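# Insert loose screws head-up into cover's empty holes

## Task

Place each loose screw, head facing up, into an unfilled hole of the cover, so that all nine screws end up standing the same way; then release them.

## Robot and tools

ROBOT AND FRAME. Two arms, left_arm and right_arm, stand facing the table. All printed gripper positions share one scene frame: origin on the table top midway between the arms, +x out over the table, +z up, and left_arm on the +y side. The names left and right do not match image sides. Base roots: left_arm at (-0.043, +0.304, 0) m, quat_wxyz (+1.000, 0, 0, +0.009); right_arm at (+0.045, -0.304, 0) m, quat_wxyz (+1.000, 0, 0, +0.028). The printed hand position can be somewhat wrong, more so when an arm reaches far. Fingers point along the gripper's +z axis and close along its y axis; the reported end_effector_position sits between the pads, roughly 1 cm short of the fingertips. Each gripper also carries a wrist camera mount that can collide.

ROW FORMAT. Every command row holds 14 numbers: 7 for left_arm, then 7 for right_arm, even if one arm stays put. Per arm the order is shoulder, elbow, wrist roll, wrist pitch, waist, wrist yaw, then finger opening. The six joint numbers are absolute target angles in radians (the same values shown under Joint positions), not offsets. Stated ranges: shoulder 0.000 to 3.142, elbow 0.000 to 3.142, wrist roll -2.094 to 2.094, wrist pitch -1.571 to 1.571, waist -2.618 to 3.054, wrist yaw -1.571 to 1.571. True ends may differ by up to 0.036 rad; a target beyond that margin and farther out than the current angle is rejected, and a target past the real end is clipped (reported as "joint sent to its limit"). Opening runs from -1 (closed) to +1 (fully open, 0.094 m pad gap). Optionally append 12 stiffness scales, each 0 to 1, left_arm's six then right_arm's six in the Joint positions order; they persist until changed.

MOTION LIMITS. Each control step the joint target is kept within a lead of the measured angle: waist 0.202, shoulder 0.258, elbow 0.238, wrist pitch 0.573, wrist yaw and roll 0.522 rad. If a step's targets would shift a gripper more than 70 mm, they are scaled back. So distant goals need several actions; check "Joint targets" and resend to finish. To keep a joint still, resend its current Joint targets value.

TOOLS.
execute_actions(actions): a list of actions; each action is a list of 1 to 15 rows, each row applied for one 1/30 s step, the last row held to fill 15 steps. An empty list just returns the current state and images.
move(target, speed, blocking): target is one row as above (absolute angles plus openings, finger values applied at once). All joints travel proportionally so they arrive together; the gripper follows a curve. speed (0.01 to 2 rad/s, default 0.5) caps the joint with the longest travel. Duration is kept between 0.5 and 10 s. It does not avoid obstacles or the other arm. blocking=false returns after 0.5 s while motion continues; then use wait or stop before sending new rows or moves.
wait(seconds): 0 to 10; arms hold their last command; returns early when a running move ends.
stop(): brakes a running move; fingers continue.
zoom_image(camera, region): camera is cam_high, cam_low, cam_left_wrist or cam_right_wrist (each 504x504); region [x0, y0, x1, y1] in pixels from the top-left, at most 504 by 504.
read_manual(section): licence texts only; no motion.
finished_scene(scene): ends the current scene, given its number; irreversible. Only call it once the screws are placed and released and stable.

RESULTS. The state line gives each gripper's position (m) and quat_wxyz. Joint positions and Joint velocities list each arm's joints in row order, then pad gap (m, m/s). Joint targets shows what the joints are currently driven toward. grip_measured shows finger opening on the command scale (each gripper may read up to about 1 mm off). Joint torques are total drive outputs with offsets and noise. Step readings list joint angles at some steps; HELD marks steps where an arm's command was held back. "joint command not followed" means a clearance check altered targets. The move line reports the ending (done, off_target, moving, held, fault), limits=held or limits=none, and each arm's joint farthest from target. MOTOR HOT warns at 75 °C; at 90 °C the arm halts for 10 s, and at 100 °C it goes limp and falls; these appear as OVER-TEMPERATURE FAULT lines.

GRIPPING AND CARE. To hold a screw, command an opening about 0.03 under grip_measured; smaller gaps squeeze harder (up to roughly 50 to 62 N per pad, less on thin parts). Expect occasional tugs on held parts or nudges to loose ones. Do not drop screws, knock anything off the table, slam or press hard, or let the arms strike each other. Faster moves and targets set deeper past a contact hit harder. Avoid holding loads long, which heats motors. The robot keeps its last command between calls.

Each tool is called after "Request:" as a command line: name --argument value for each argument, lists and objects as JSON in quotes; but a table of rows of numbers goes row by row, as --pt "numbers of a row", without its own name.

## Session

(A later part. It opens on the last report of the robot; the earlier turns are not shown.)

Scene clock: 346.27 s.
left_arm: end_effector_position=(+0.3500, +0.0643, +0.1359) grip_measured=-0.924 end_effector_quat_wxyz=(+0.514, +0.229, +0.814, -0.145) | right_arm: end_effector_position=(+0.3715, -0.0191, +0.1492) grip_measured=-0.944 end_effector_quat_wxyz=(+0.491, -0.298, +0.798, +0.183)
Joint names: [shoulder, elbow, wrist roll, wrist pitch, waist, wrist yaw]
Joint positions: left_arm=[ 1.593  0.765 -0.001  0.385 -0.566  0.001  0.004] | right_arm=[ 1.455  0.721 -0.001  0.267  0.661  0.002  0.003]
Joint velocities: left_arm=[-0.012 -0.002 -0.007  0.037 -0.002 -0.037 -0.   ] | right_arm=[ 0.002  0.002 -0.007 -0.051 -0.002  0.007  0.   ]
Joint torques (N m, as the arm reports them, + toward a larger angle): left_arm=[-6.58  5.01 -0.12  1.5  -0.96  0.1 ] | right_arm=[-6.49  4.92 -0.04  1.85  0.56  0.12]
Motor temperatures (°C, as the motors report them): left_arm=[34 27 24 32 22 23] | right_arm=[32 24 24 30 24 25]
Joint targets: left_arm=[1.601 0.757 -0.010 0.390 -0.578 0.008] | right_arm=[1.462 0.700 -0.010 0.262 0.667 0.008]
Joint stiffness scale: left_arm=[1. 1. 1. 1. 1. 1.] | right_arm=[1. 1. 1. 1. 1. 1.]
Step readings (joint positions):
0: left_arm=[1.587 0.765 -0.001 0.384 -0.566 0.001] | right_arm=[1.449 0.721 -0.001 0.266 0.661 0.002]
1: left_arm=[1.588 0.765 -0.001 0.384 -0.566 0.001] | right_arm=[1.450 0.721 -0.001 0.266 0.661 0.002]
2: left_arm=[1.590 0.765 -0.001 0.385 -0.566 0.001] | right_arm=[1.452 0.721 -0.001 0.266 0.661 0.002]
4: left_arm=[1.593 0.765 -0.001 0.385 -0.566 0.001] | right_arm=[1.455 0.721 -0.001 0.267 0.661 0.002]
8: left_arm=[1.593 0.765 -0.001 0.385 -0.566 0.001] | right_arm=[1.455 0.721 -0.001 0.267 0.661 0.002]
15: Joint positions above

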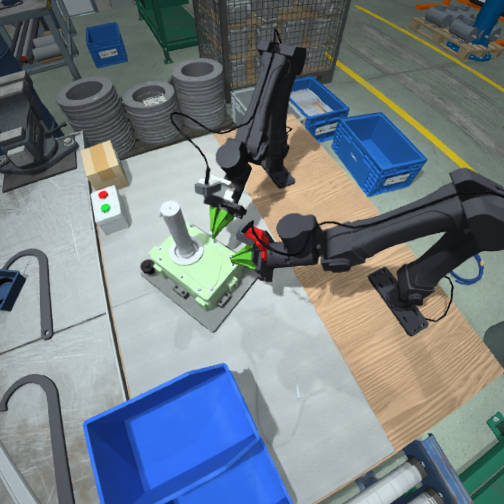

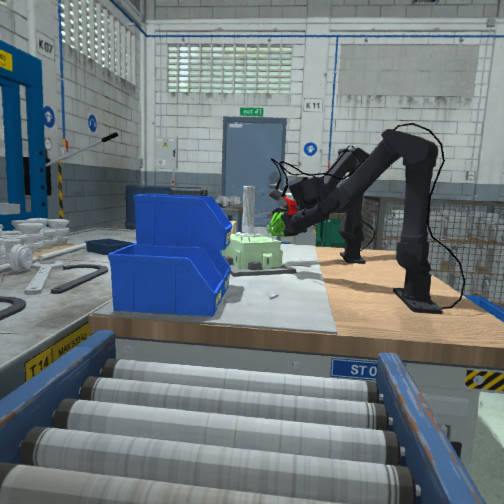

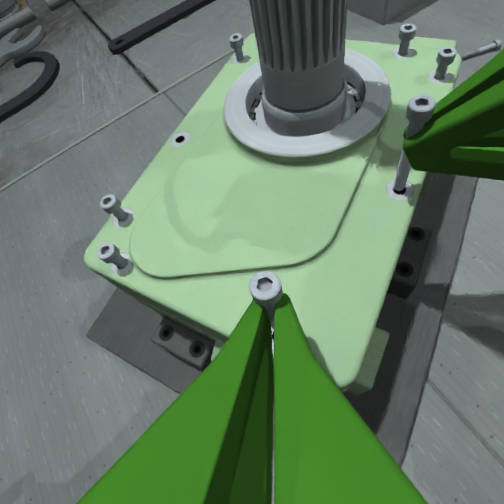

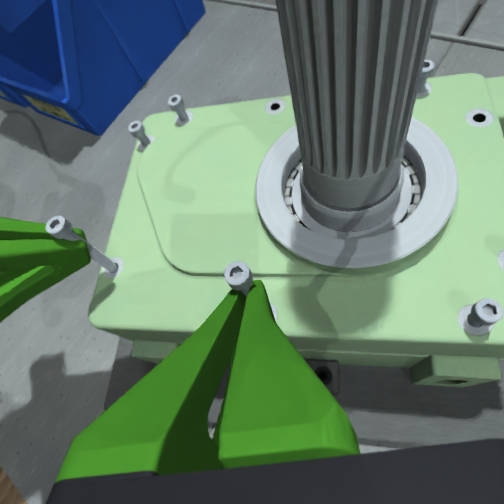

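Request:
execute_actions --actions '[[[1.615,0.757,-0.01,0.39,-0.574,0.008,-0.95,1.475,0.70,-0.01,0.255,0.665,0.008,-0.965],[1.615,0.757,-0.01,0.39,-0.574,0.008,-0.95,1.475,0.70,-0.01,0.255,0.665,0.008,-0.965],[1.607,0.757,-0.01,0.39,-0.574,0.008,-0.95,1.468,0.70,-0.01,0.255,0.665,0.008,-0.965]]]'

Request:
zoom_image --camera "cam_left_wrist" --region '[340, 100, 470, 230]'

Request:
zoom_image --camera "cam_right_wrist" --region '[40, 190, 170, 320]'

Scene clock: 359.07 s.
left_arm: end_effector_position=(+0.3504, +0.0641, +0.1354) grip_measured=-0.924 end_effector_quat_wxyz=(+0.514, +0.229, +0.814, -0.145) | right_arm: end_effector_position=(+0.3719, -0.0188, +0.1490) grip_measured=-0.944 end_effector_quat_wxyz=(+0.492, -0.298, +0.797, +0.183)
Joint names: [shoulder, elbow, wrist roll, wrist pitch, waist, wrist yaw]
Joint positions: left_arm=[ 1.597  0.765 -0.001  0.389 -0.566  0.001  0.004] | right_arm=[ 1.458  0.721 -0.001  0.271  0.661  0.002  0.003]
Joint velocities: left_arm=[-0.002  0.002 -0.037 -0.037  0.012  0.007  0.001] | right_arm=[-0.002  0.017 -0.022 -0.022  0.002 -0.066 -0.   ]
Joint torques (N m, as the arm reports them, + toward a larger angle): left_arm=[-6.47  5.06 -0.11  1.46 -0.66  0.1 ] | right_arm=[-5.95  4.83 -0.05  1.72  0.29  0.06]
Motor temperatures (°C, as the motors report them): left_arm=[34 27 24 33 22 23] | right_arm=[32 24 24 30 24 25]
Joint targets: left_arm=[1.607 0.757 -0.010 0.390 -0.574 0.008] | right_arm=[1.468 0.700 -0.010 0.255 0.665 0.008]
Joint stiffness scale: left_arm=[1. 1. 1. 1. 1. 1.] | right_arm=[1. 1. 1. 1. 1. 1.]
Step readings (joint positions):
0: left_arm=[1.593 0.765 -0.001 0.385 -0.566 0.001] | right_arm=[1.455 0.721 -0.001 0.267 0.661 0.002]
1: left_arm=[1.594 0.765 -0.001 0.385 -0.566 0.001] | right_arm=[1.456 0.721 -0.001 0.267 0.661 0.002]
2: left_arm=[1.596 0.765 -0.001 0.386 -0.566 0.001] | right_arm=[1.458 0.721 -0.001 0.269 0.661 0.002]
4: left_arm=[1.597 0.765 -0.001 0.389 -0.566 0.001] | right_arm=[1.458 0.721 -0.001 0.271 0.661 0.002]
8: left_arm=[1.597 0.765 -0.001 0.389 -0.566 0.001] | right_arm=[1.458 0.721 -0.001 0.271 0.661 0.002]
15: Joint positions above

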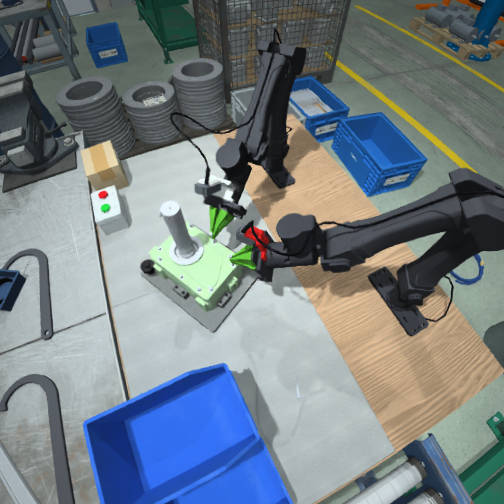

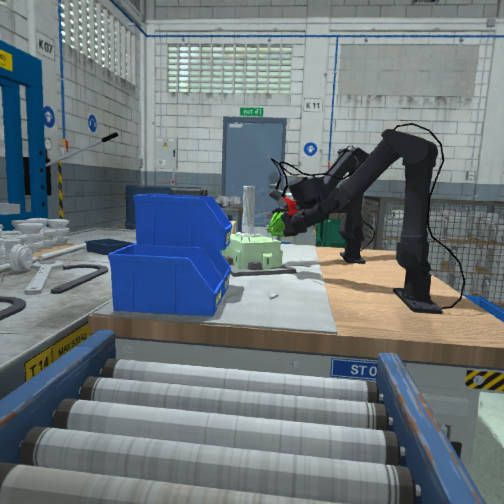

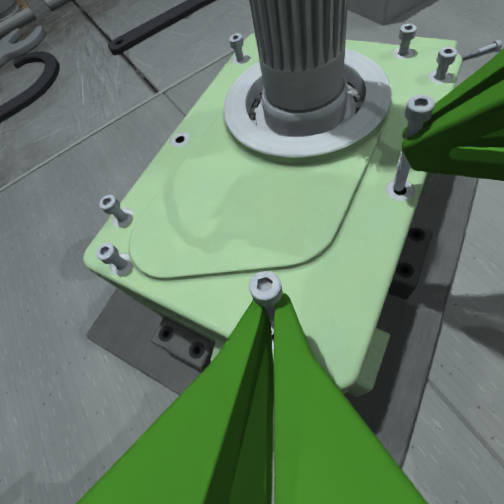

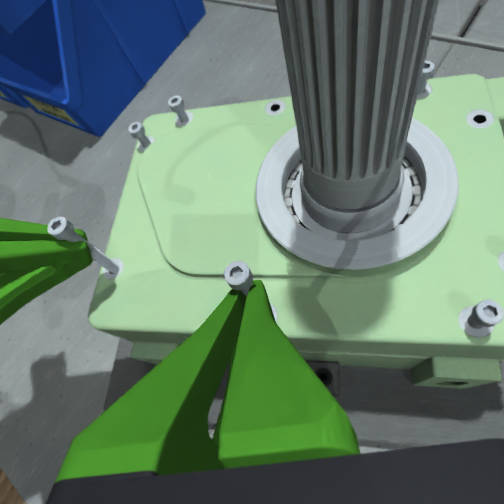

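Region (340, 100, 470, 230) of cam_left_wrist's 504x504 image, scaled by 3.877, with more detail than that image has.

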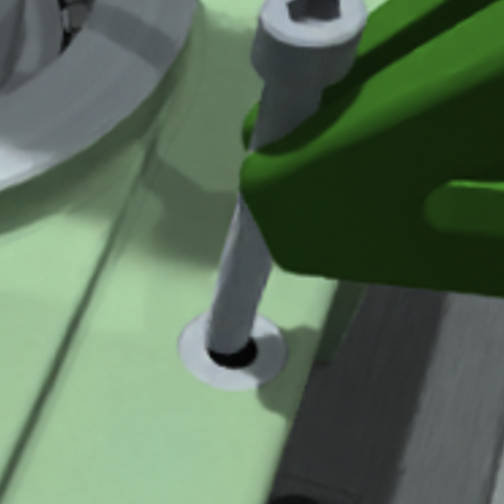

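Region (40, 190, 170, 320) of cam_right_wrist's 504x504 image, scaled by 3.877, with more detail than that image has.

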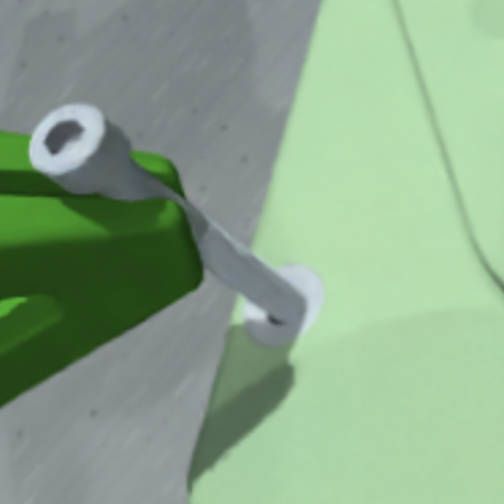

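Request:
execute_actions --actions '[[[1.555,0.757,-0.01,0.39,-0.566,0.008,-0.95,1.432,0.70,-0.01,0.262,0.665,0.008,-0.965],[1.555,0.757,-0.01,0.39,-0.566,0.008,-0.95,1.432,0.70,-0.01,0.262,0.665,0.008,-0.965],[1.565,0.757,-0.01,0.39,-0.566,0.008,-0.95,1.436,0.70,-0.01,0.262,0.665,0.008,-0.965],[1.575,0.757,-0.01,0.39,-0.566,0.008,-0.95,1.436,0.70,-0.01,0.262,0.665,0.008,-0.965],[1.575,0.757,-0.01,0.39,-0.566,0.008,-0.95,1.436,0.70,-0.01,0.262,0.665,0.008,-0.965],[1.575,0.757,-0.01,0.39,-0.566,0.008,-0.95,1.436,0.70,-0.01,0.262,0.665,0.008,-0.965],[1.575,0.757,-0.01,0.372,-0.548,0.008,-0.95,1.436,0.70,-0.01,0.244,0.678,0.008,-0.965],[1.575,0.757,-0.01,0.372,-0.554,0.008,-0.95,1.436,0.70,-0.01,0.244,0.672,0.008,-0.965]]]'

Request:
zoom_image --camera "cam_left_wrist" --region '[340, 100, 470, 230]'

Request:
zoom_image --camera "cam_right_wrist" --region '[40, 190, 170, 320]'

Scene clock: 374.23 s.
left_arm: end_effector_position=(+0.3499, +0.0647, +0.1363) grip_measured=-0.924 end_effector_quat_wxyz=(+0.514, +0.229, +0.814, -0.145) | right_arm: end_effector_position=(+0.3703, -0.0183, +0.1497) grip_measured=-0.944 end_effector_quat_wxyz=(+0.491, -0.300, +0.797, +0.183)
Joint names: [shoulder, elbow, wrist roll, wrist pitch, waist, wrist yaw]
Joint positions: left_arm=[ 1.591  0.765 -0.001  0.382 -0.565  0.001  0.004] | right_arm=[ 1.453  0.721 -0.001  0.265  0.664  0.003  0.003]
Joint velocities: left_arm=[-0.002  0.012 -0.051 -0.022 -0.027  0.007  0.001] | right_arm=[-0.002  0.002 -0.022  0.007  0.017  0.007 -0.001]
Joint torques (N m, as the arm reports them, + toward a larger angle): left_arm=[-8.87  5.09 -0.11  1.36  0.95  0.1 ] | right_arm=[-8.78  4.79 -0.07  1.68  0.71  0.1 ]
Motor temperatures (°C, as the motors report them): left_arm=[33 27 24 33 22 23] | right_arm=[32 24 24 30 24 25]
Joint targets: left_arm=[1.575 0.757 -0.010 0.372 -0.554 0.008] | right_arm=[1.436 0.700 -0.010 0.244 0.672 0.008]
Joint stiffness scale: left_arm=[1. 1. 1. 1. 1. 1.] | right_arm=[1. 1. 1. 1. 1. 1.]
Step readings (joint positions):
0: left_arm=[1.597 0.765 -0.001 0.389 -0.566 0.001] | right_arm=[1.458 0.721 -0.001 0.271 0.661 0.002]
1: left_arm=[1.595 0.765 -0.001 0.389 -0.566 0.001] | right_arm=[1.457 0.721 -0.001 0.271 0.661 0.002]
2: left_arm=[1.593 0.765 -0.001 0.388 -0.566 0.001] | right_arm=[1.455 0.721 -0.001 0.271 0.661 0.002]
4: left_arm=[1.591 0.765 -0.001 0.389 -0.566 0.001] | right_arm=[1.453 0.721 -0.001 0.271 0.661 0.002]
8: left_arm=[1.591 0.765 -0.001 0.388 -0.565 0.001] | right_arm=[1.453 0.721 -0.001 0.269 0.662 0.003]
15: Joint positions above

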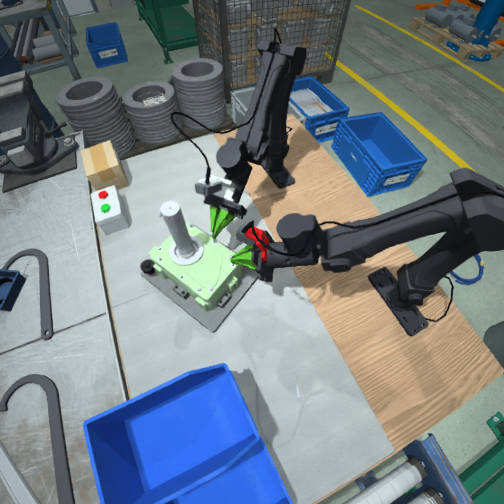

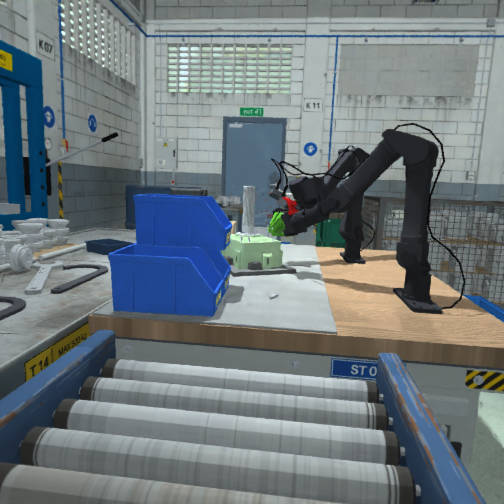

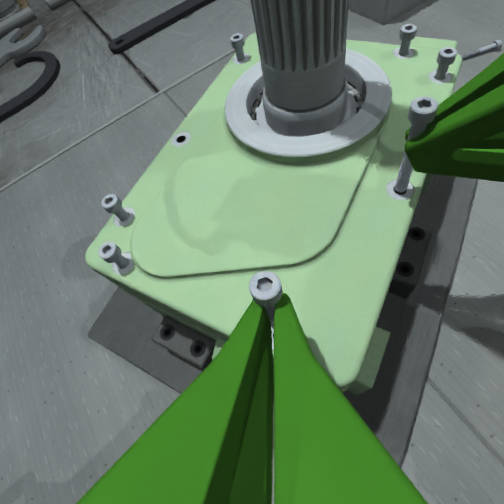

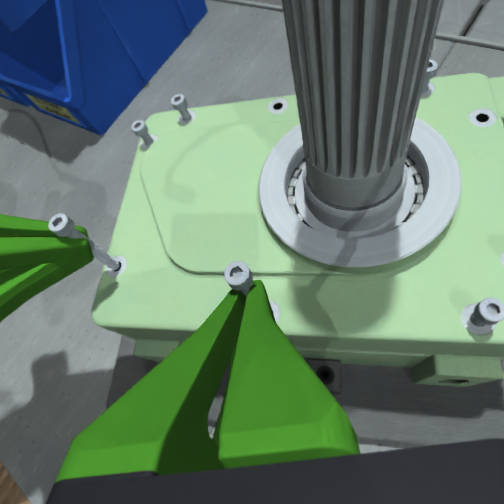

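Region (340, 100, 470, 230) of cam_left_wrist's 504x504 image, scaled by 3.877, with more detail than that image has.

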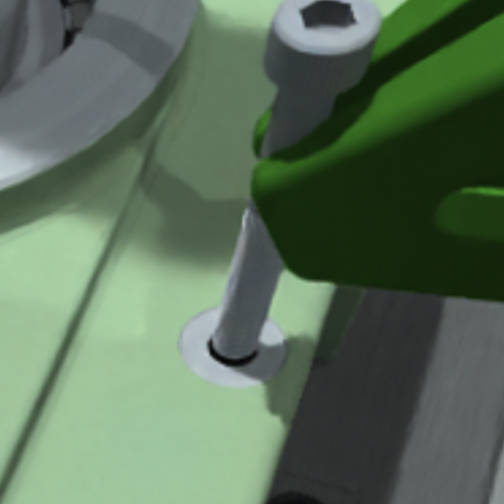

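Region (40, 190, 170, 320) of cam_right_wrist's 504x504 image, scaled by 3.877, with more detail than that image has.

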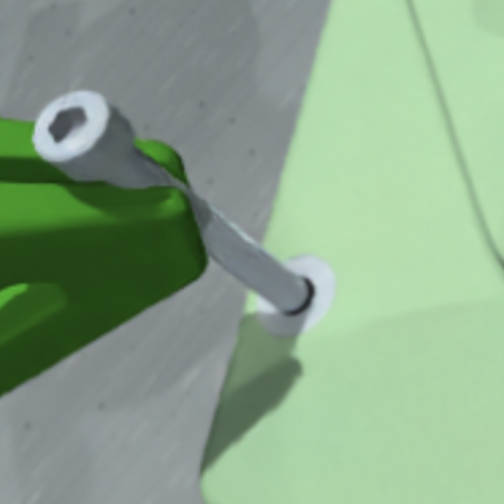

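Request:
execute_actions --actions '[[[1.613,0.757,-0.01,0.388,-0.557,0.008,-0.95,1.473,0.70,-0.01,0.25,0.669,0.008,-0.965],[1.613,0.757,-0.01,0.388,-0.557,0.008,-0.95,1.473,0.70,-0.01,0.25,0.669,0.008,-0.965],[1.607,0.757,-0.01,0.384,-0.557,0.008,-0.95,1.468,0.70,-0.01,0.25,0.669,0.008,-0.965]]]'

Request:
zoom_image --camera "cam_left_wrist" --region '[340, 100, 470, 230]'

Request:
zoom_image --camera "cam_right_wrist" --region '[40, 190, 170, 320]'

Scene clock: 380.93 s.
left_arm: end_effector_position=(+0.3501, +0.0646, +0.1350) grip_measured=-0.924 end_effector_quat_wxyz=(+0.513, +0.229, +0.815, -0.145) | right_arm: end_effector_position=(+0.3705, -0.0182, +0.1461) grip_measured=-0.944 end_effector_quat_wxyz=(+0.488, -0.300, +0.799, +0.182)
Joint names: [shoulder, elbow, wrist roll, wrist pitch, waist, wrist yaw]
Joint positions: left_arm=[ 1.595  0.765 -0.001  0.384 -0.565  0.001  0.004] | right_arm=[ 1.461  0.721 -0.001  0.264  0.664  0.003  0.003]
Joint velocities: left_arm=[ 0.002  0.007  0.081 -0.051  0.012 -0.051 -0.   ] | right_arm=[ 0.007  0.012 -0.051 -0.022  0.007 -0.051 -0.001]
Joint torques (N m, as the arm reports them, + toward a larger angle): left_arm=[-6.3   5.07 -0.12  1.45  0.67  0.11] | right_arm=[-6.46  4.81 -0.08  1.75  0.25  0.07]
Motor temperatures (°C, as the motors report them): left_arm=[34 27 24 33 22 23] | right_arm=[32 24 24 30 24 25]
Joint targets: left_arm=[1.607 0.757 -0.010 0.384 -0.557 0.008] | right_arm=[1.468 0.700 -0.010 0.250 0.669 0.008]
Joint stiffness scale: left_arm=[1. 1. 1. 1. 1. 1.] | right_arm=[1. 1. 1. 1. 1. 1.]
Step readings (joint positions):
0: left_arm=[1.591 0.765 -0.001 0.381 -0.565 0.001] | right_arm=[1.453 0.721 -0.001 0.264 0.664 0.003]
1: left_arm=[1.592 0.765 -0.001 0.381 -0.565 0.001] | right_arm=[1.454 0.721 -0.001 0.264 0.664 0.003]
2: left_arm=[1.594 0.765 -0.001 0.382 -0.565 0.001] | right_arm=[1.456 0.721 -0.001 0.264 0.664 0.003]
4: left_arm=[1.595 0.765 -0.001 0.384 -0.565 0.001] | right_arm=[1.460 0.721 -0.001 0.264 0.664 0.003]
8: left_arm=[1.595 0.765 -0.001 0.384 -0.565 0.001] | right_arm=[1.461 0.721 -0.001 0.264 0.664 0.003]
15: Joint positions above

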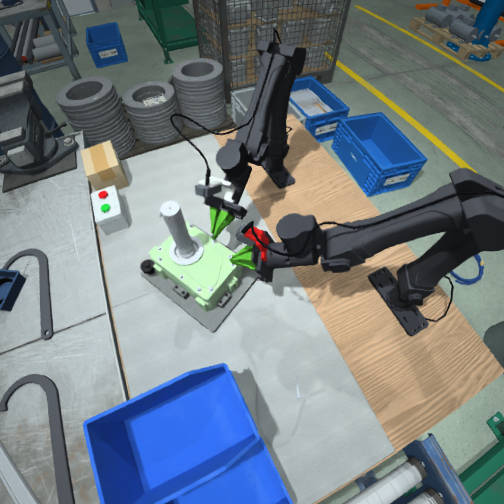

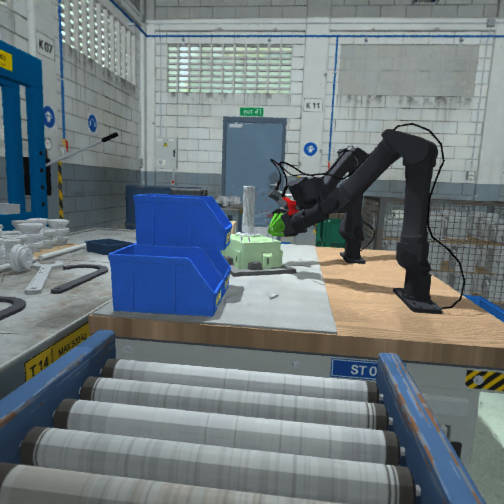

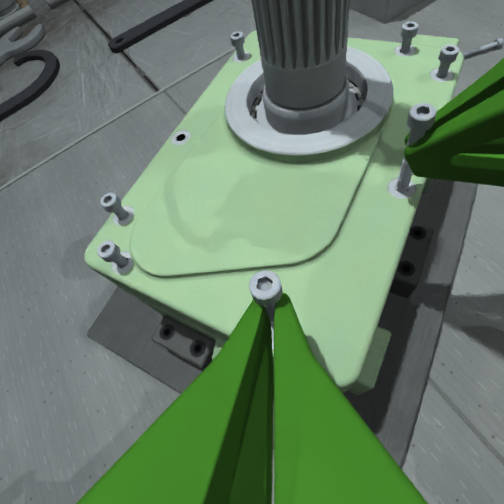

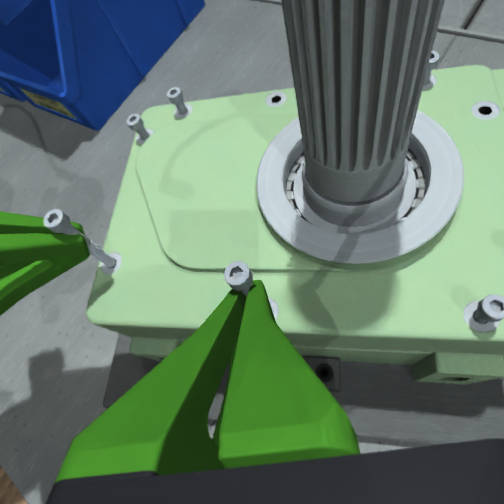

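Region (340, 100, 470, 230) of cam_left_wrist's 504x504 image, scaled by 3.877, with more detail than that image has.

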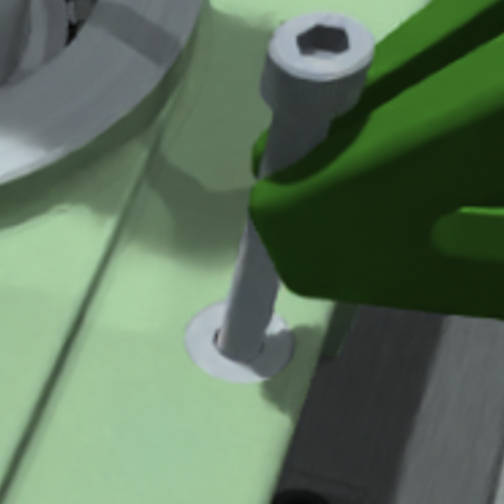

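Region (40, 190, 170, 320) of cam_right_wrist's 504x504 image, scaled by 3.877, with more detail than that image has.

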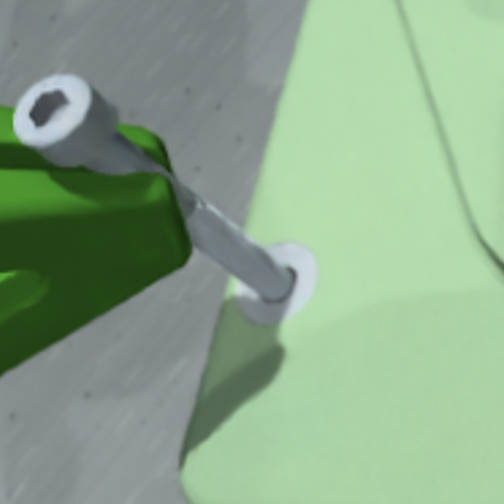

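Request:
execute_actions --actions '[[[1.6,0.757,-0.01,0.384,-0.546,0.008,-0.95,1.481,0.70,-0.01,0.25,0.667,0.008,-0.965],[1.6,0.757,-0.01,0.384,-0.546,0.008,-0.95,1.481,0.70,-0.01,0.25,0.667,0.008,-0.965],[1.6,0.757,-0.01,0.384,-0.553,0.008,-0.95,1.48,0.70,-0.01,0.25,0.667,0.008,-0.965],[1.6,0.757,-0.01,0.384,-0.553,0.008,-0.95,1.48,0.70,-0.01,0.25,0.667,0.008,-0.965],[1.6,0.757,-0.01,0.384,-0.553,0.008,-0.95,1.48,0.70,-0.01,0.25,0.667,0.008,-0.965],[1.6,0.757,-0.01,0.384,-0.553,0.008,-0.95,1.48,0.70,-0.01,0.25,0.667,0.008,-0.965],[1.617,0.757,-0.01,0.38,-0.556,0.008,-0.95,1.48,0.70,-0.01,0.25,0.667,0.008,-0.965],[1.617,0.757,-0.01,0.38,-0.556,0.008,-0.95,1.48,0.70,-0.01,0.25,0.667,0.008,-0.965],[1.61,0.757,-0.01,0.38,-0.556,0.008,-0.95,1.48,0.70,-0.01,0.25,0.667,0.008,-0.965]]]'

Request:
zoom_image --camera "cam_left_wrist" --region '[340, 100, 470, 230]'

Request:
zoom_image --camera "cam_right_wrist" --region '[30, 180, 160, 310]'

Scene clock: 401.00 s.
left_arm: end_effector_position=(+0.3506, +0.0654, +0.1350) grip_measured=-0.924 end_effector_quat_wxyz=(+0.513, +0.228, +0.815, -0.145) | right_arm: end_effector_position=(+0.3708, -0.0181, +0.1412) grip_measured=-0.944 end_effector_quat_wxyz=(+0.483, -0.301, +0.802, +0.180)
Joint names: [shoulder, elbow, wrist roll, wrist pitch, waist, wrist yaw]
Joint positions: left_arm=[ 1.595  0.765 -0.002  0.384 -0.562  0.003  0.004] | right_arm=[ 1.473  0.721 -0.001  0.264  0.664  0.004  0.003]
Joint velocities: left_arm=[-0.007 -0.007  0.051  0.022 -0.007 -0.11   0.   ] | right_arm=[-0.002 -0.007  0.007 -0.007  0.002  0.051  0.   ]
Joint torques (N m, as the arm reports them, + toward a larger angle): left_arm=[-6.04  5.1  -0.12  1.4   0.53  0.06] | right_arm=[-6.55  4.8  -0.05  1.74  0.15  0.08]
Motor temperatures (°C, as the motors report them): left_arm=[33 27 24 33 22 23] | right_arm=[31 24 24 30 24 25]
Joint targets: left_arm=[1.610 0.757 -0.010 0.380 -0.556 0.008] | right_arm=[1.480 0.700 -0.010 0.250 0.667 0.008]
Joint stiffness scale: left_arm=[1. 1. 1. 1. 1. 1.] | right_arm=[1. 1. 1. 1. 1. 1.]
Step readings (joint positions):
0: left_arm=[1.595 0.765 -0.001 0.384 -0.565 0.001] | right_arm=[1.461 0.721 -0.001 0.264 0.664 0.003]
1: left_arm=[1.595 0.765 -0.001 0.384 -0.564 0.001] | right_arm=[1.462 0.721 -0.001 0.264 0.664 0.003]
2: left_arm=[1.595 0.765 -0.001 0.384 -0.563 0.002] | right_arm=[1.465 0.721 -0.001 0.264 0.664 0.003]
4: left_arm=[1.595 0.765 -0.002 0.384 -0.562 0.003] | right_arm=[1.470 0.721 -0.001 0.264 0.664 0.003]
8: left_arm=[1.595 0.765 -0.002 0.384 -0.562 0.003] | right_arm=[1.473 0.721 -0.001 0.264 0.664 0.004]
15: Joint positions above

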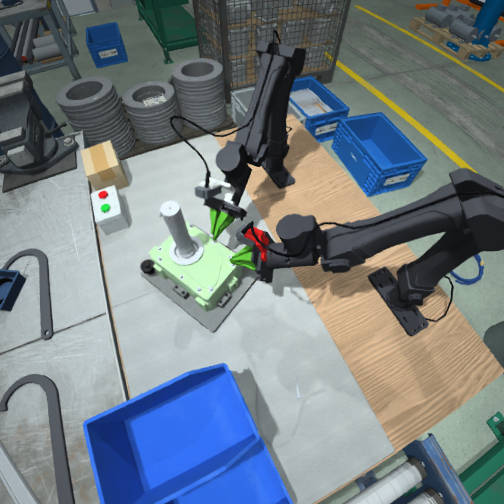

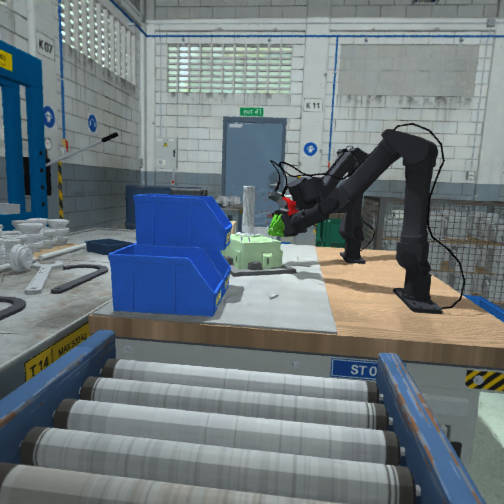

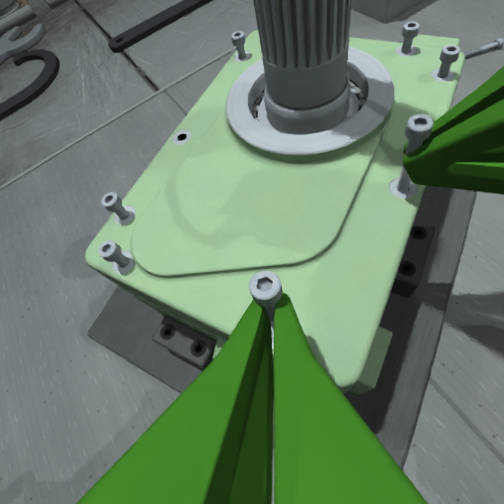

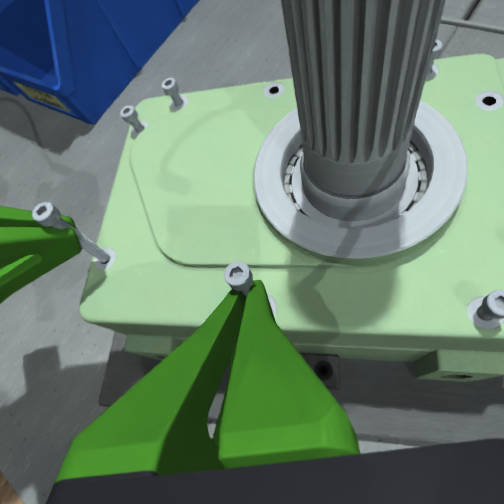

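Region (340, 100, 470, 230) of cam_left_wrist's 504x504 image, scaled by 3.877, with more detail than that image has.

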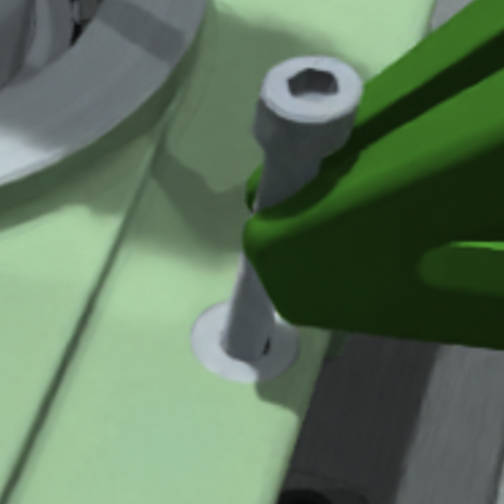

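Region (30, 180, 160, 310) of cam_right_wrist's 504x504 image, scaled by 3.877, with more detail than that image has.

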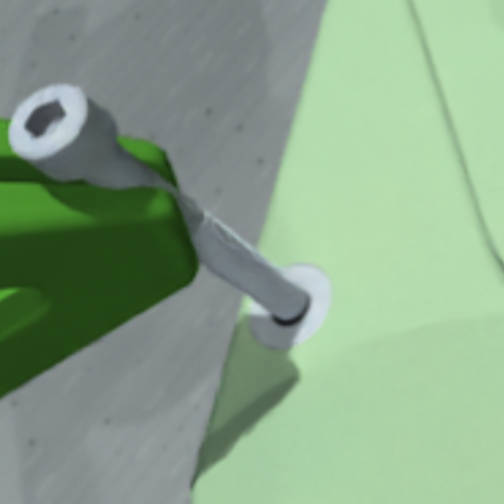

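Request:
execute_actions --actions '[[[1.6,0.757,-0.01,0.38,-0.566,0.014,-0.95,1.478,0.70,-0.01,0.25,0.667,0.008,-0.87],[1.6,0.757,-0.01,0.38,-0.566,0.014,-0.95,1.478,0.70,-0.01,0.25,0.667,0.008,-0.87],[1.6,0.757,-0.01,0.38,-0.566,0.014,-0.95,1.478,0.70,-0.01,0.25,0.667,0.008,-0.87],[1.6,0.757,-0.01,0.38,-0.566,0.014,-0.95,1.478,0.70,-0.01,0.25,0.667,0.008,-0.87],[1.6,0.757,-0.01,0.38,-0.566,0.014,-0.95,1.478,0.70,-0.01,0.25,0.667,0.008,-0.87],[1.6,0.757,-0.01,0.38,-0.566,0.014,-0.95,1.478,0.70,-0.01,0.25,0.667,0.008,-0.87],[1.618,0.757,-0.01,0.38,-0.566,0.012,-0.95,1.478,0.70,-0.01,0.25,0.667,0.008,-0.7],[1.618,0.757,-0.01,0.38,-0.566,0.012,-0.95,1.478,0.70,-0.01,0.25,0.667,0.008,-0.7],[1.611,0.757,-0.01,0.38,-0.566,0.012,-0.95,1.478,0.70,-0.01,0.25,0.667,0.008,-0.7]]]'

Request:
zoom_image --camera "cam_right_wrist" --region '[30, 180, 160, 310]'

Scene clock: 412.73 s.
left_arm: end_effector_position=(+0.3506, +0.0653, +0.1350) grip_measured=-0.924 end_effector_quat_wxyz=(+0.513, +0.228, +0.815, -0.146) | right_arm: end_effector_position=(+0.3708, -0.0181, +0.1412) grip_measured=-0.702 end_effector_quat_wxyz=(+0.483, -0.301, +0.802, +0.180)
Joint names: [shoulder, elbow, wrist roll, wrist pitch, waist, wrist yaw]
Joint positions: left_arm=[ 1.595  0.765 -0.002  0.384 -0.562  0.004  0.004] | right_arm=[ 1.473  0.721 -0.001  0.264  0.664  0.004  0.014]
Joint velocities: left_arm=[ 0.017  0.002  0.051 -0.007 -0.002 -0.037  0.   ] | right_arm=[-0.012 -0.017 -0.095 -0.022 -0.017  0.066 -0.001]
Joint torques (N m, as the arm reports them, + toward a larger angle): left_arm=[-5.94  5.09 -0.1   1.4  -0.36  0.11] | right_arm=[-6.85  4.96 -0.05  1.81  0.12  0.09]
Motor temperatures (°C, as the motors report them): left_arm=[33 27 24 33 22 23] | right_arm=[31 24 24 30 24 25]
Joint targets: left_arm=[1.611 0.757 -0.010 0.380 -0.566 0.012] | right_arm=[1.478 0.700 -0.010 0.250 0.667 0.008]
Joint stiffness scale: left_arm=[1. 1. 1. 1. 1. 1.] | right_arm=[1. 1. 1. 1. 1. 1.]
Step readings (joint positions):
0: left_arm=[1.595 0.765 -0.002 0.384 -0.562 0.003] | right_arm=[1.473 0.721 -0.001 0.264 0.664 0.004]
1: left_arm=[1.595 0.765 -0.002 0.384 -0.562 0.004] | right_arm=[1.473 0.721 -0.001 0.264 0.664 0.004]
2: left_arm=[1.595 0.765 -0.002 0.384 -0.562 0.004] | right_arm=[1.473 0.721 -0.001 0.264 0.664 0.004]
4: left_arm=[1.595 0.765 -0.002 0.384 -0.562 0.004] | right_arm=[1.473 0.721 -0.001 0.264 0.664 0.004]
8: left_arm=[1.595 0.765 -0.002 0.384 -0.562 0.004] | right_arm=[1.473 0.721 -0.001 0.264 0.664 0.004]
15: Joint positions above

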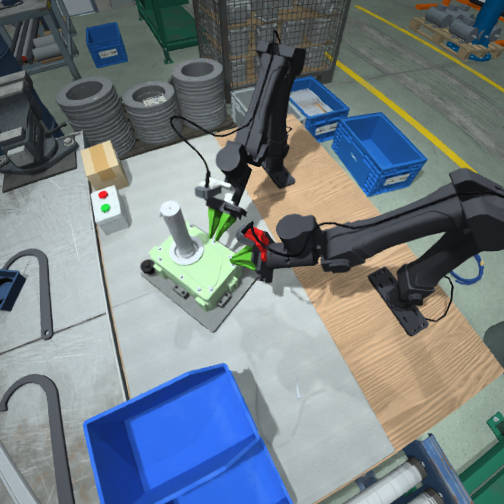

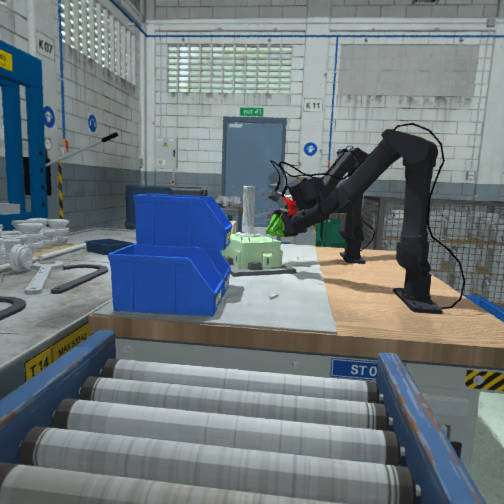

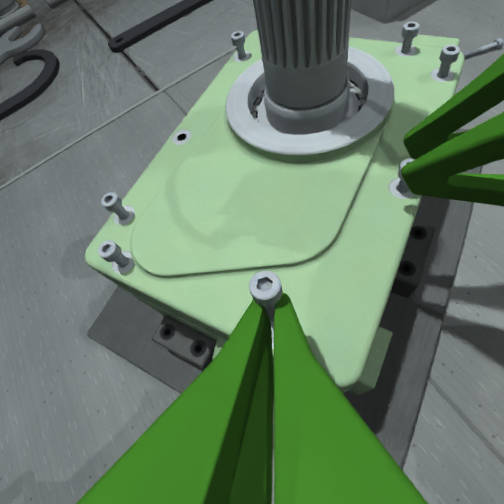

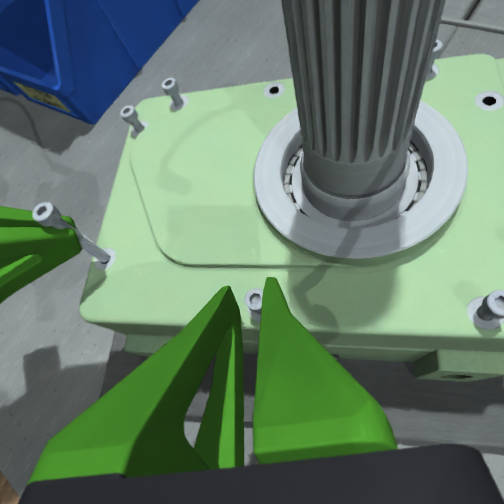

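Region (30, 180, 160, 310) of cam_right_wrist's 504x504 image, scaled by 3.877, with more detail than that image has.

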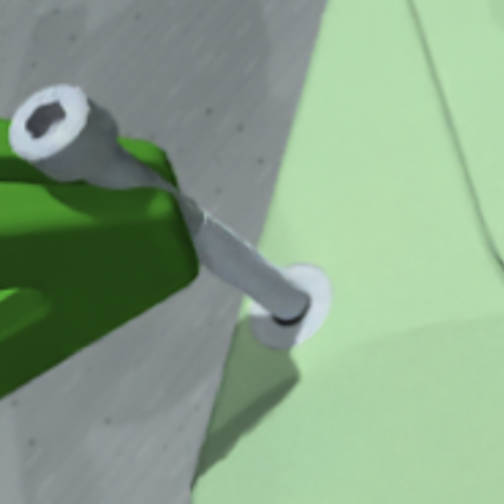

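More yaw on the left.

Request:
execute_actions --actions '[[[1.595,0.757,-0.01,0.38,-0.568,0.019,-0.95,1.478,0.70,-0.01,0.25,0.667,0.008,-0.7],[1.595,0.757,-0.01,0.38,-0.568,0.019,-0.95,1.478,0.70,-0.01,0.25,0.667,0.008,-0.7],[1.595,0.757,-0.01,0.38,-0.568,0.019,-0.95,1.478,0.70,-0.01,0.25,0.667,0.008,-0.7],[1.595,0.757,-0.01,0.38,-0.568,0.016,-0.95,1.478,0.70,-0.01,0.25,0.667,0.008,-0.7],[1.595,0.757,-0.01,0.38,-0.568,0.016,-0.95,1.478,0.70,-0.01,0.25,0.667,0.008,-0.7],[1.595,0.757,-0.01,0.38,-0.568,0.016,-0.95,1.478,0.70,-0.01,0.25,0.667,0.008,-0.7],[1.619,0.757,-0.01,0.38,-0.568,0.014,-0.95,1.478,0.70,-0.01,0.25,0.667,0.008,-0.7],[1.619,0.757,-0.01,0.38,-0.568,0.014,-0.95,1.478,0.70,-0.01,0.25,0.667,0.008,-0.7],[1.611,0.757,-0.01,0.38,-0.568,0.014,-0.95,1.478,0.70,-0.01,0.25,0.667,0.008,-0.7]]]'

Request:
zoom_image --camera "cam_right_wrist" --region '[30, 180, 160, 310]'

Scene clock: 422.53 s.
left_arm: end_effector_position=(+0.3504, +0.0651, +0.1350) grip_measured=-0.924 end_effector_quat_wxyz=(+0.513, +0.228, +0.815, -0.146) | right_arm: end_effector_position=(+0.3708, -0.0181, +0.1412) grip_measured=-0.702 end_effector_quat_wxyz=(+0.483, -0.301, +0.802, +0.180)
Joint names: [shoulder, elbow, wrist roll, wrist pitch, waist, wrist yaw]
Joint positions: left_arm=[ 1.595  0.765 -0.002  0.384 -0.562  0.005  0.004] | right_arm=[ 1.473  0.721 -0.001  0.264  0.664  0.004  0.014]
Joint velocities: left_arm=[-0.012  0.007 -0.066 -0.051 -0.007  0.007  0.001] | right_arm=[ 0.002 -0.007  0.007  0.007 -0.012 -0.007  0.   ]
Joint torques (N m, as the arm reports them, + toward a larger angle): left_arm=[-5.94  5.07 -0.1   1.4  -0.47  0.11] | right_arm=[-6.7   4.74 -0.01  1.78  0.2   0.05]
Motor temperatures (°C, as the motors report them): left_arm=[33 27 24 33 22 23] | right_arm=[31 24 24 31 24 25]
Joint targets: left_arm=[1.611 0.757 -0.010 0.380 -0.568 0.014] | right_arm=[1.478 0.700 -0.010 0.250 0.667 0.008]
Joint stiffness scale: left_arm=[1. 1. 1. 1. 1. 1.] | right_arm=[1. 1. 1. 1. 1. 1.]
Step readings (joint positions):
0: left_arm=[1.595 0.765 -0.002 0.384 -0.562 0.004] | right_arm=[1.473 0.721 -0.001 0.264 0.664 0.004]
1: left_arm=[1.595 0.765 -0.002 0.384 -0.562 0.005] | right_arm=[1.473 0.721 -0.001 0.264 0.664 0.004]
2: left_arm=[1.595 0.765 -0.002 0.384 -0.562 0.005] | right_arm=[1.473 0.721 -0.001 0.264 0.664 0.004]
4: left_arm=[1.595 0.765 -0.002 0.384 -0.562 0.005] | right_arm=[1.473 0.721 -0.001 0.264 0.664 0.004]
8: left_arm=[1.595 0.765 -0.002 0.384 -0.562 0.005] | right_arm=[1.473 0.721 -0.001 0.264 0.664 0.004]
15: Joint positions above

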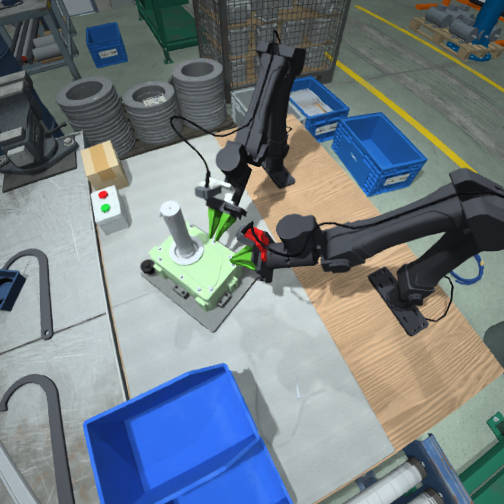

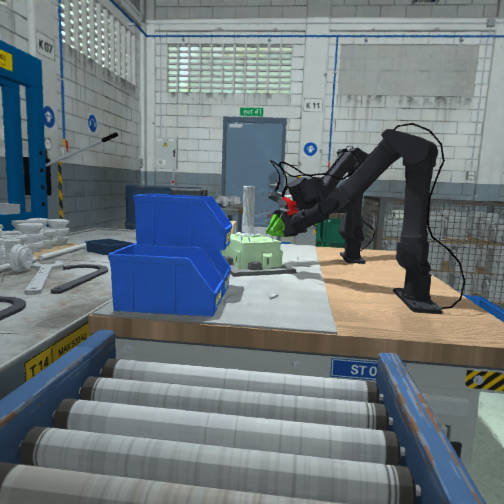

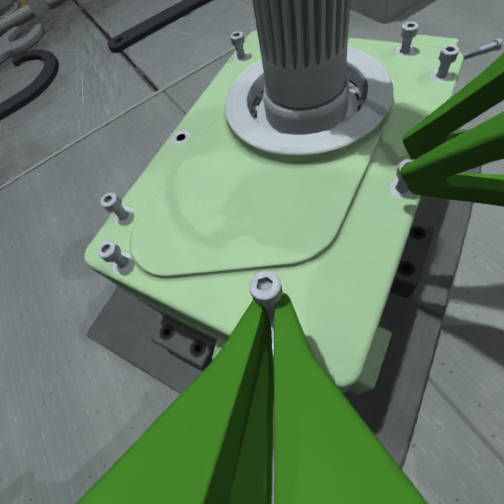

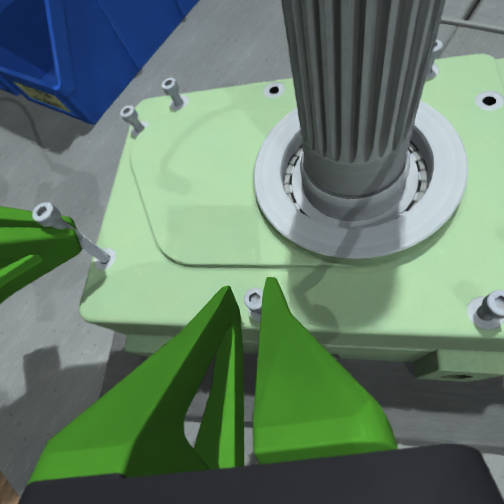

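Region (30, 180, 160, 310) of cam_right_wrist's 504x504 image, scaled by 3.877, with more detail than that image has.

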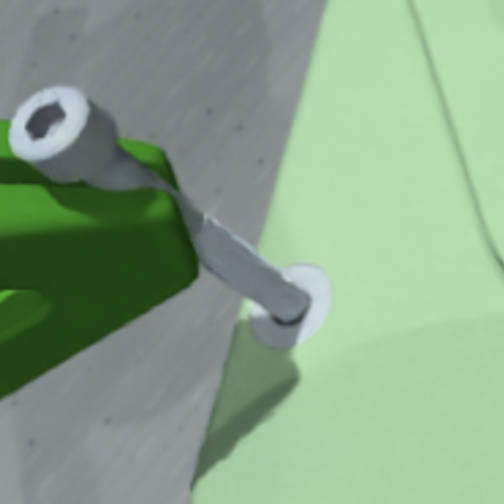

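Request:
execute_actions --actions '[[[1.6,0.757,-0.01,0.362,-0.568,0.014,-0.95,1.478,0.70,-0.01,0.25,0.667,0.008,-0.7],[1.6,0.757,-0.01,0.362,-0.568,0.014,-0.95,1.478,0.70,-0.01,0.25,0.667,0.008,-0.7],[1.6,0.757,-0.01,0.362,-0.568,0.014,-0.95,1.478,0.70,-0.01,0.25,0.667,0.008,-0.7],[1.6,0.757,-0.01,0.368,-0.568,0.014,-0.95,1.478,0.70,-0.01,0.25,0.667,0.008,-0.7]]]'

Request:
zoom_image --camera "cam_right_wrist" --region '[30, 180, 160, 310]'

Scene clock: 429.70 s.
left_arm: end_effector_position=(+0.3504, +0.0652, +0.1348) grip_measured=-0.924 end_effector_quat_wxyz=(+0.513, +0.228, +0.815, -0.146) | right_arm: end_effector_position=(+0.3708, -0.0181, +0.1412) grip_measured=-0.702 end_effector_quat_wxyz=(+0.483, -0.301, +0.802, +0.180)
Joint names: [shoulder, elbow, wrist roll, wrist pitch, waist, wrist yaw]
Joint positions: left_arm=[ 1.595  0.765 -0.002  0.383 -0.562  0.005  0.004] | right_arm=[ 1.473  0.721 -0.001  0.264  0.664  0.004  0.014]
Joint velocities: left_arm=[-0.007  0.017  0.022  0.007  0.007 -0.007 -0.   ] | right_arm=[ 0.007 -0.002  0.007 -0.037 -0.002 -0.022  0.   ]
Joint torques (N m, as the arm reports them, + toward a larger angle): left_arm=[-6.98  5.08 -0.11  1.3  -0.48  0.12] | right_arm=[-6.74  4.74 -0.06  1.78  0.27  0.07]
Motor temperatures (°C, as the motors report them): left_arm=[33 27 24 33 22 23] | right_arm=[31 24 24 31 24 25]
Joint targets: left_arm=[1.600 0.757 -0.010 0.368 -0.568 0.014] | right_arm=[1.478 0.700 -0.010 0.250 0.667 0.008]
Joint stiffness scale: left_arm=[1. 1. 1. 1. 1. 1.] | right_arm=[1. 1. 1. 1. 1. 1.]
Step readings (joint positions):
0: left_arm=[1.595 0.765 -0.002 0.384 -0.562 0.005] | right_arm=[1.473 0.721 -0.001 0.264 0.664 0.004]
1: left_arm=[1.595 0.765 -0.002 0.384 -0.562 0.005] | right_arm=[1.473 0.721 -0.001 0.264 0.664 0.004]
2: left_arm=[1.595 0.765 -0.002 0.383 -0.562 0.005] | right_arm=[1.473 0.721 -0.001 0.264 0.664 0.004]
4: left_arm=[1.595 0.765 -0.002 0.383 -0.562 0.005] | right_arm=[1.473 0.721 -0.001 0.264 0.664 0.004]
8: left_arm=[1.595 0.765 -0.002 0.383 -0.562 0.005] | right_arm=[1.473 0.721 -0.001 0.264 0.664 0.004]
15: Joint positions above

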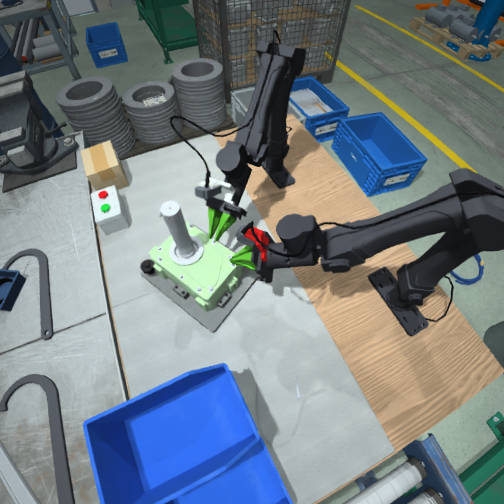

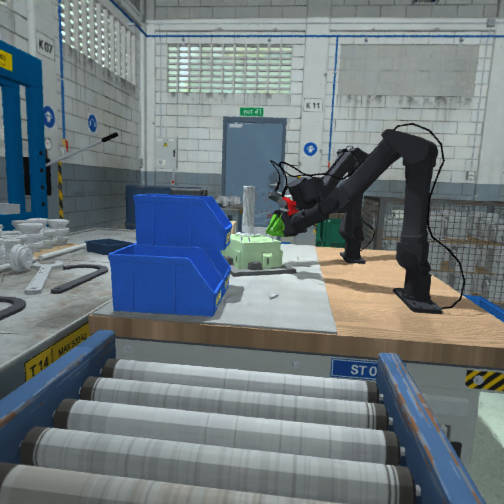

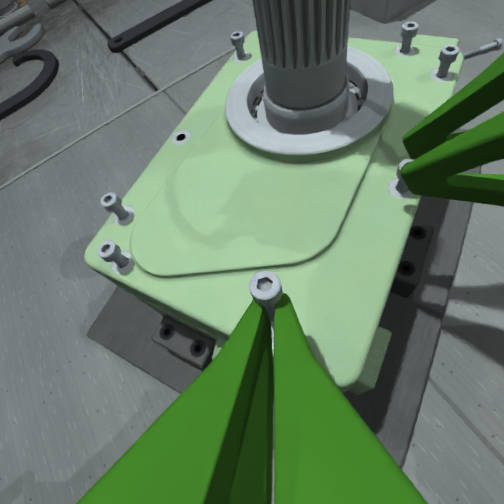

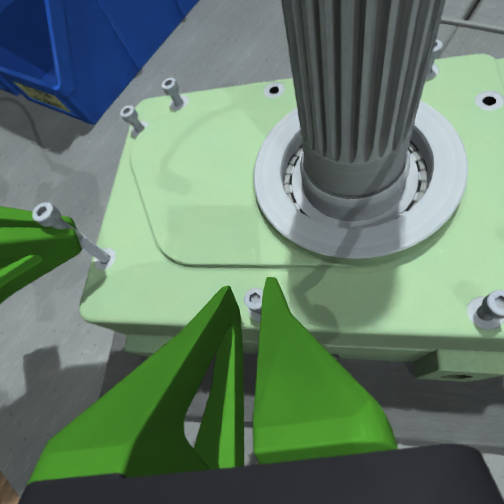

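Region (30, 180, 160, 310) of cam_right_wrist's 504x504 image, scaled by 3.877, with more detail than that image has.

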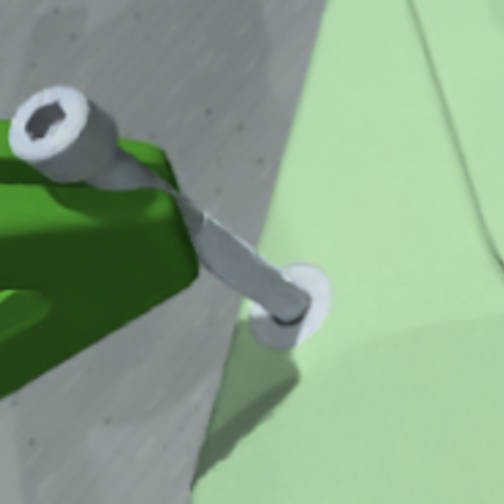

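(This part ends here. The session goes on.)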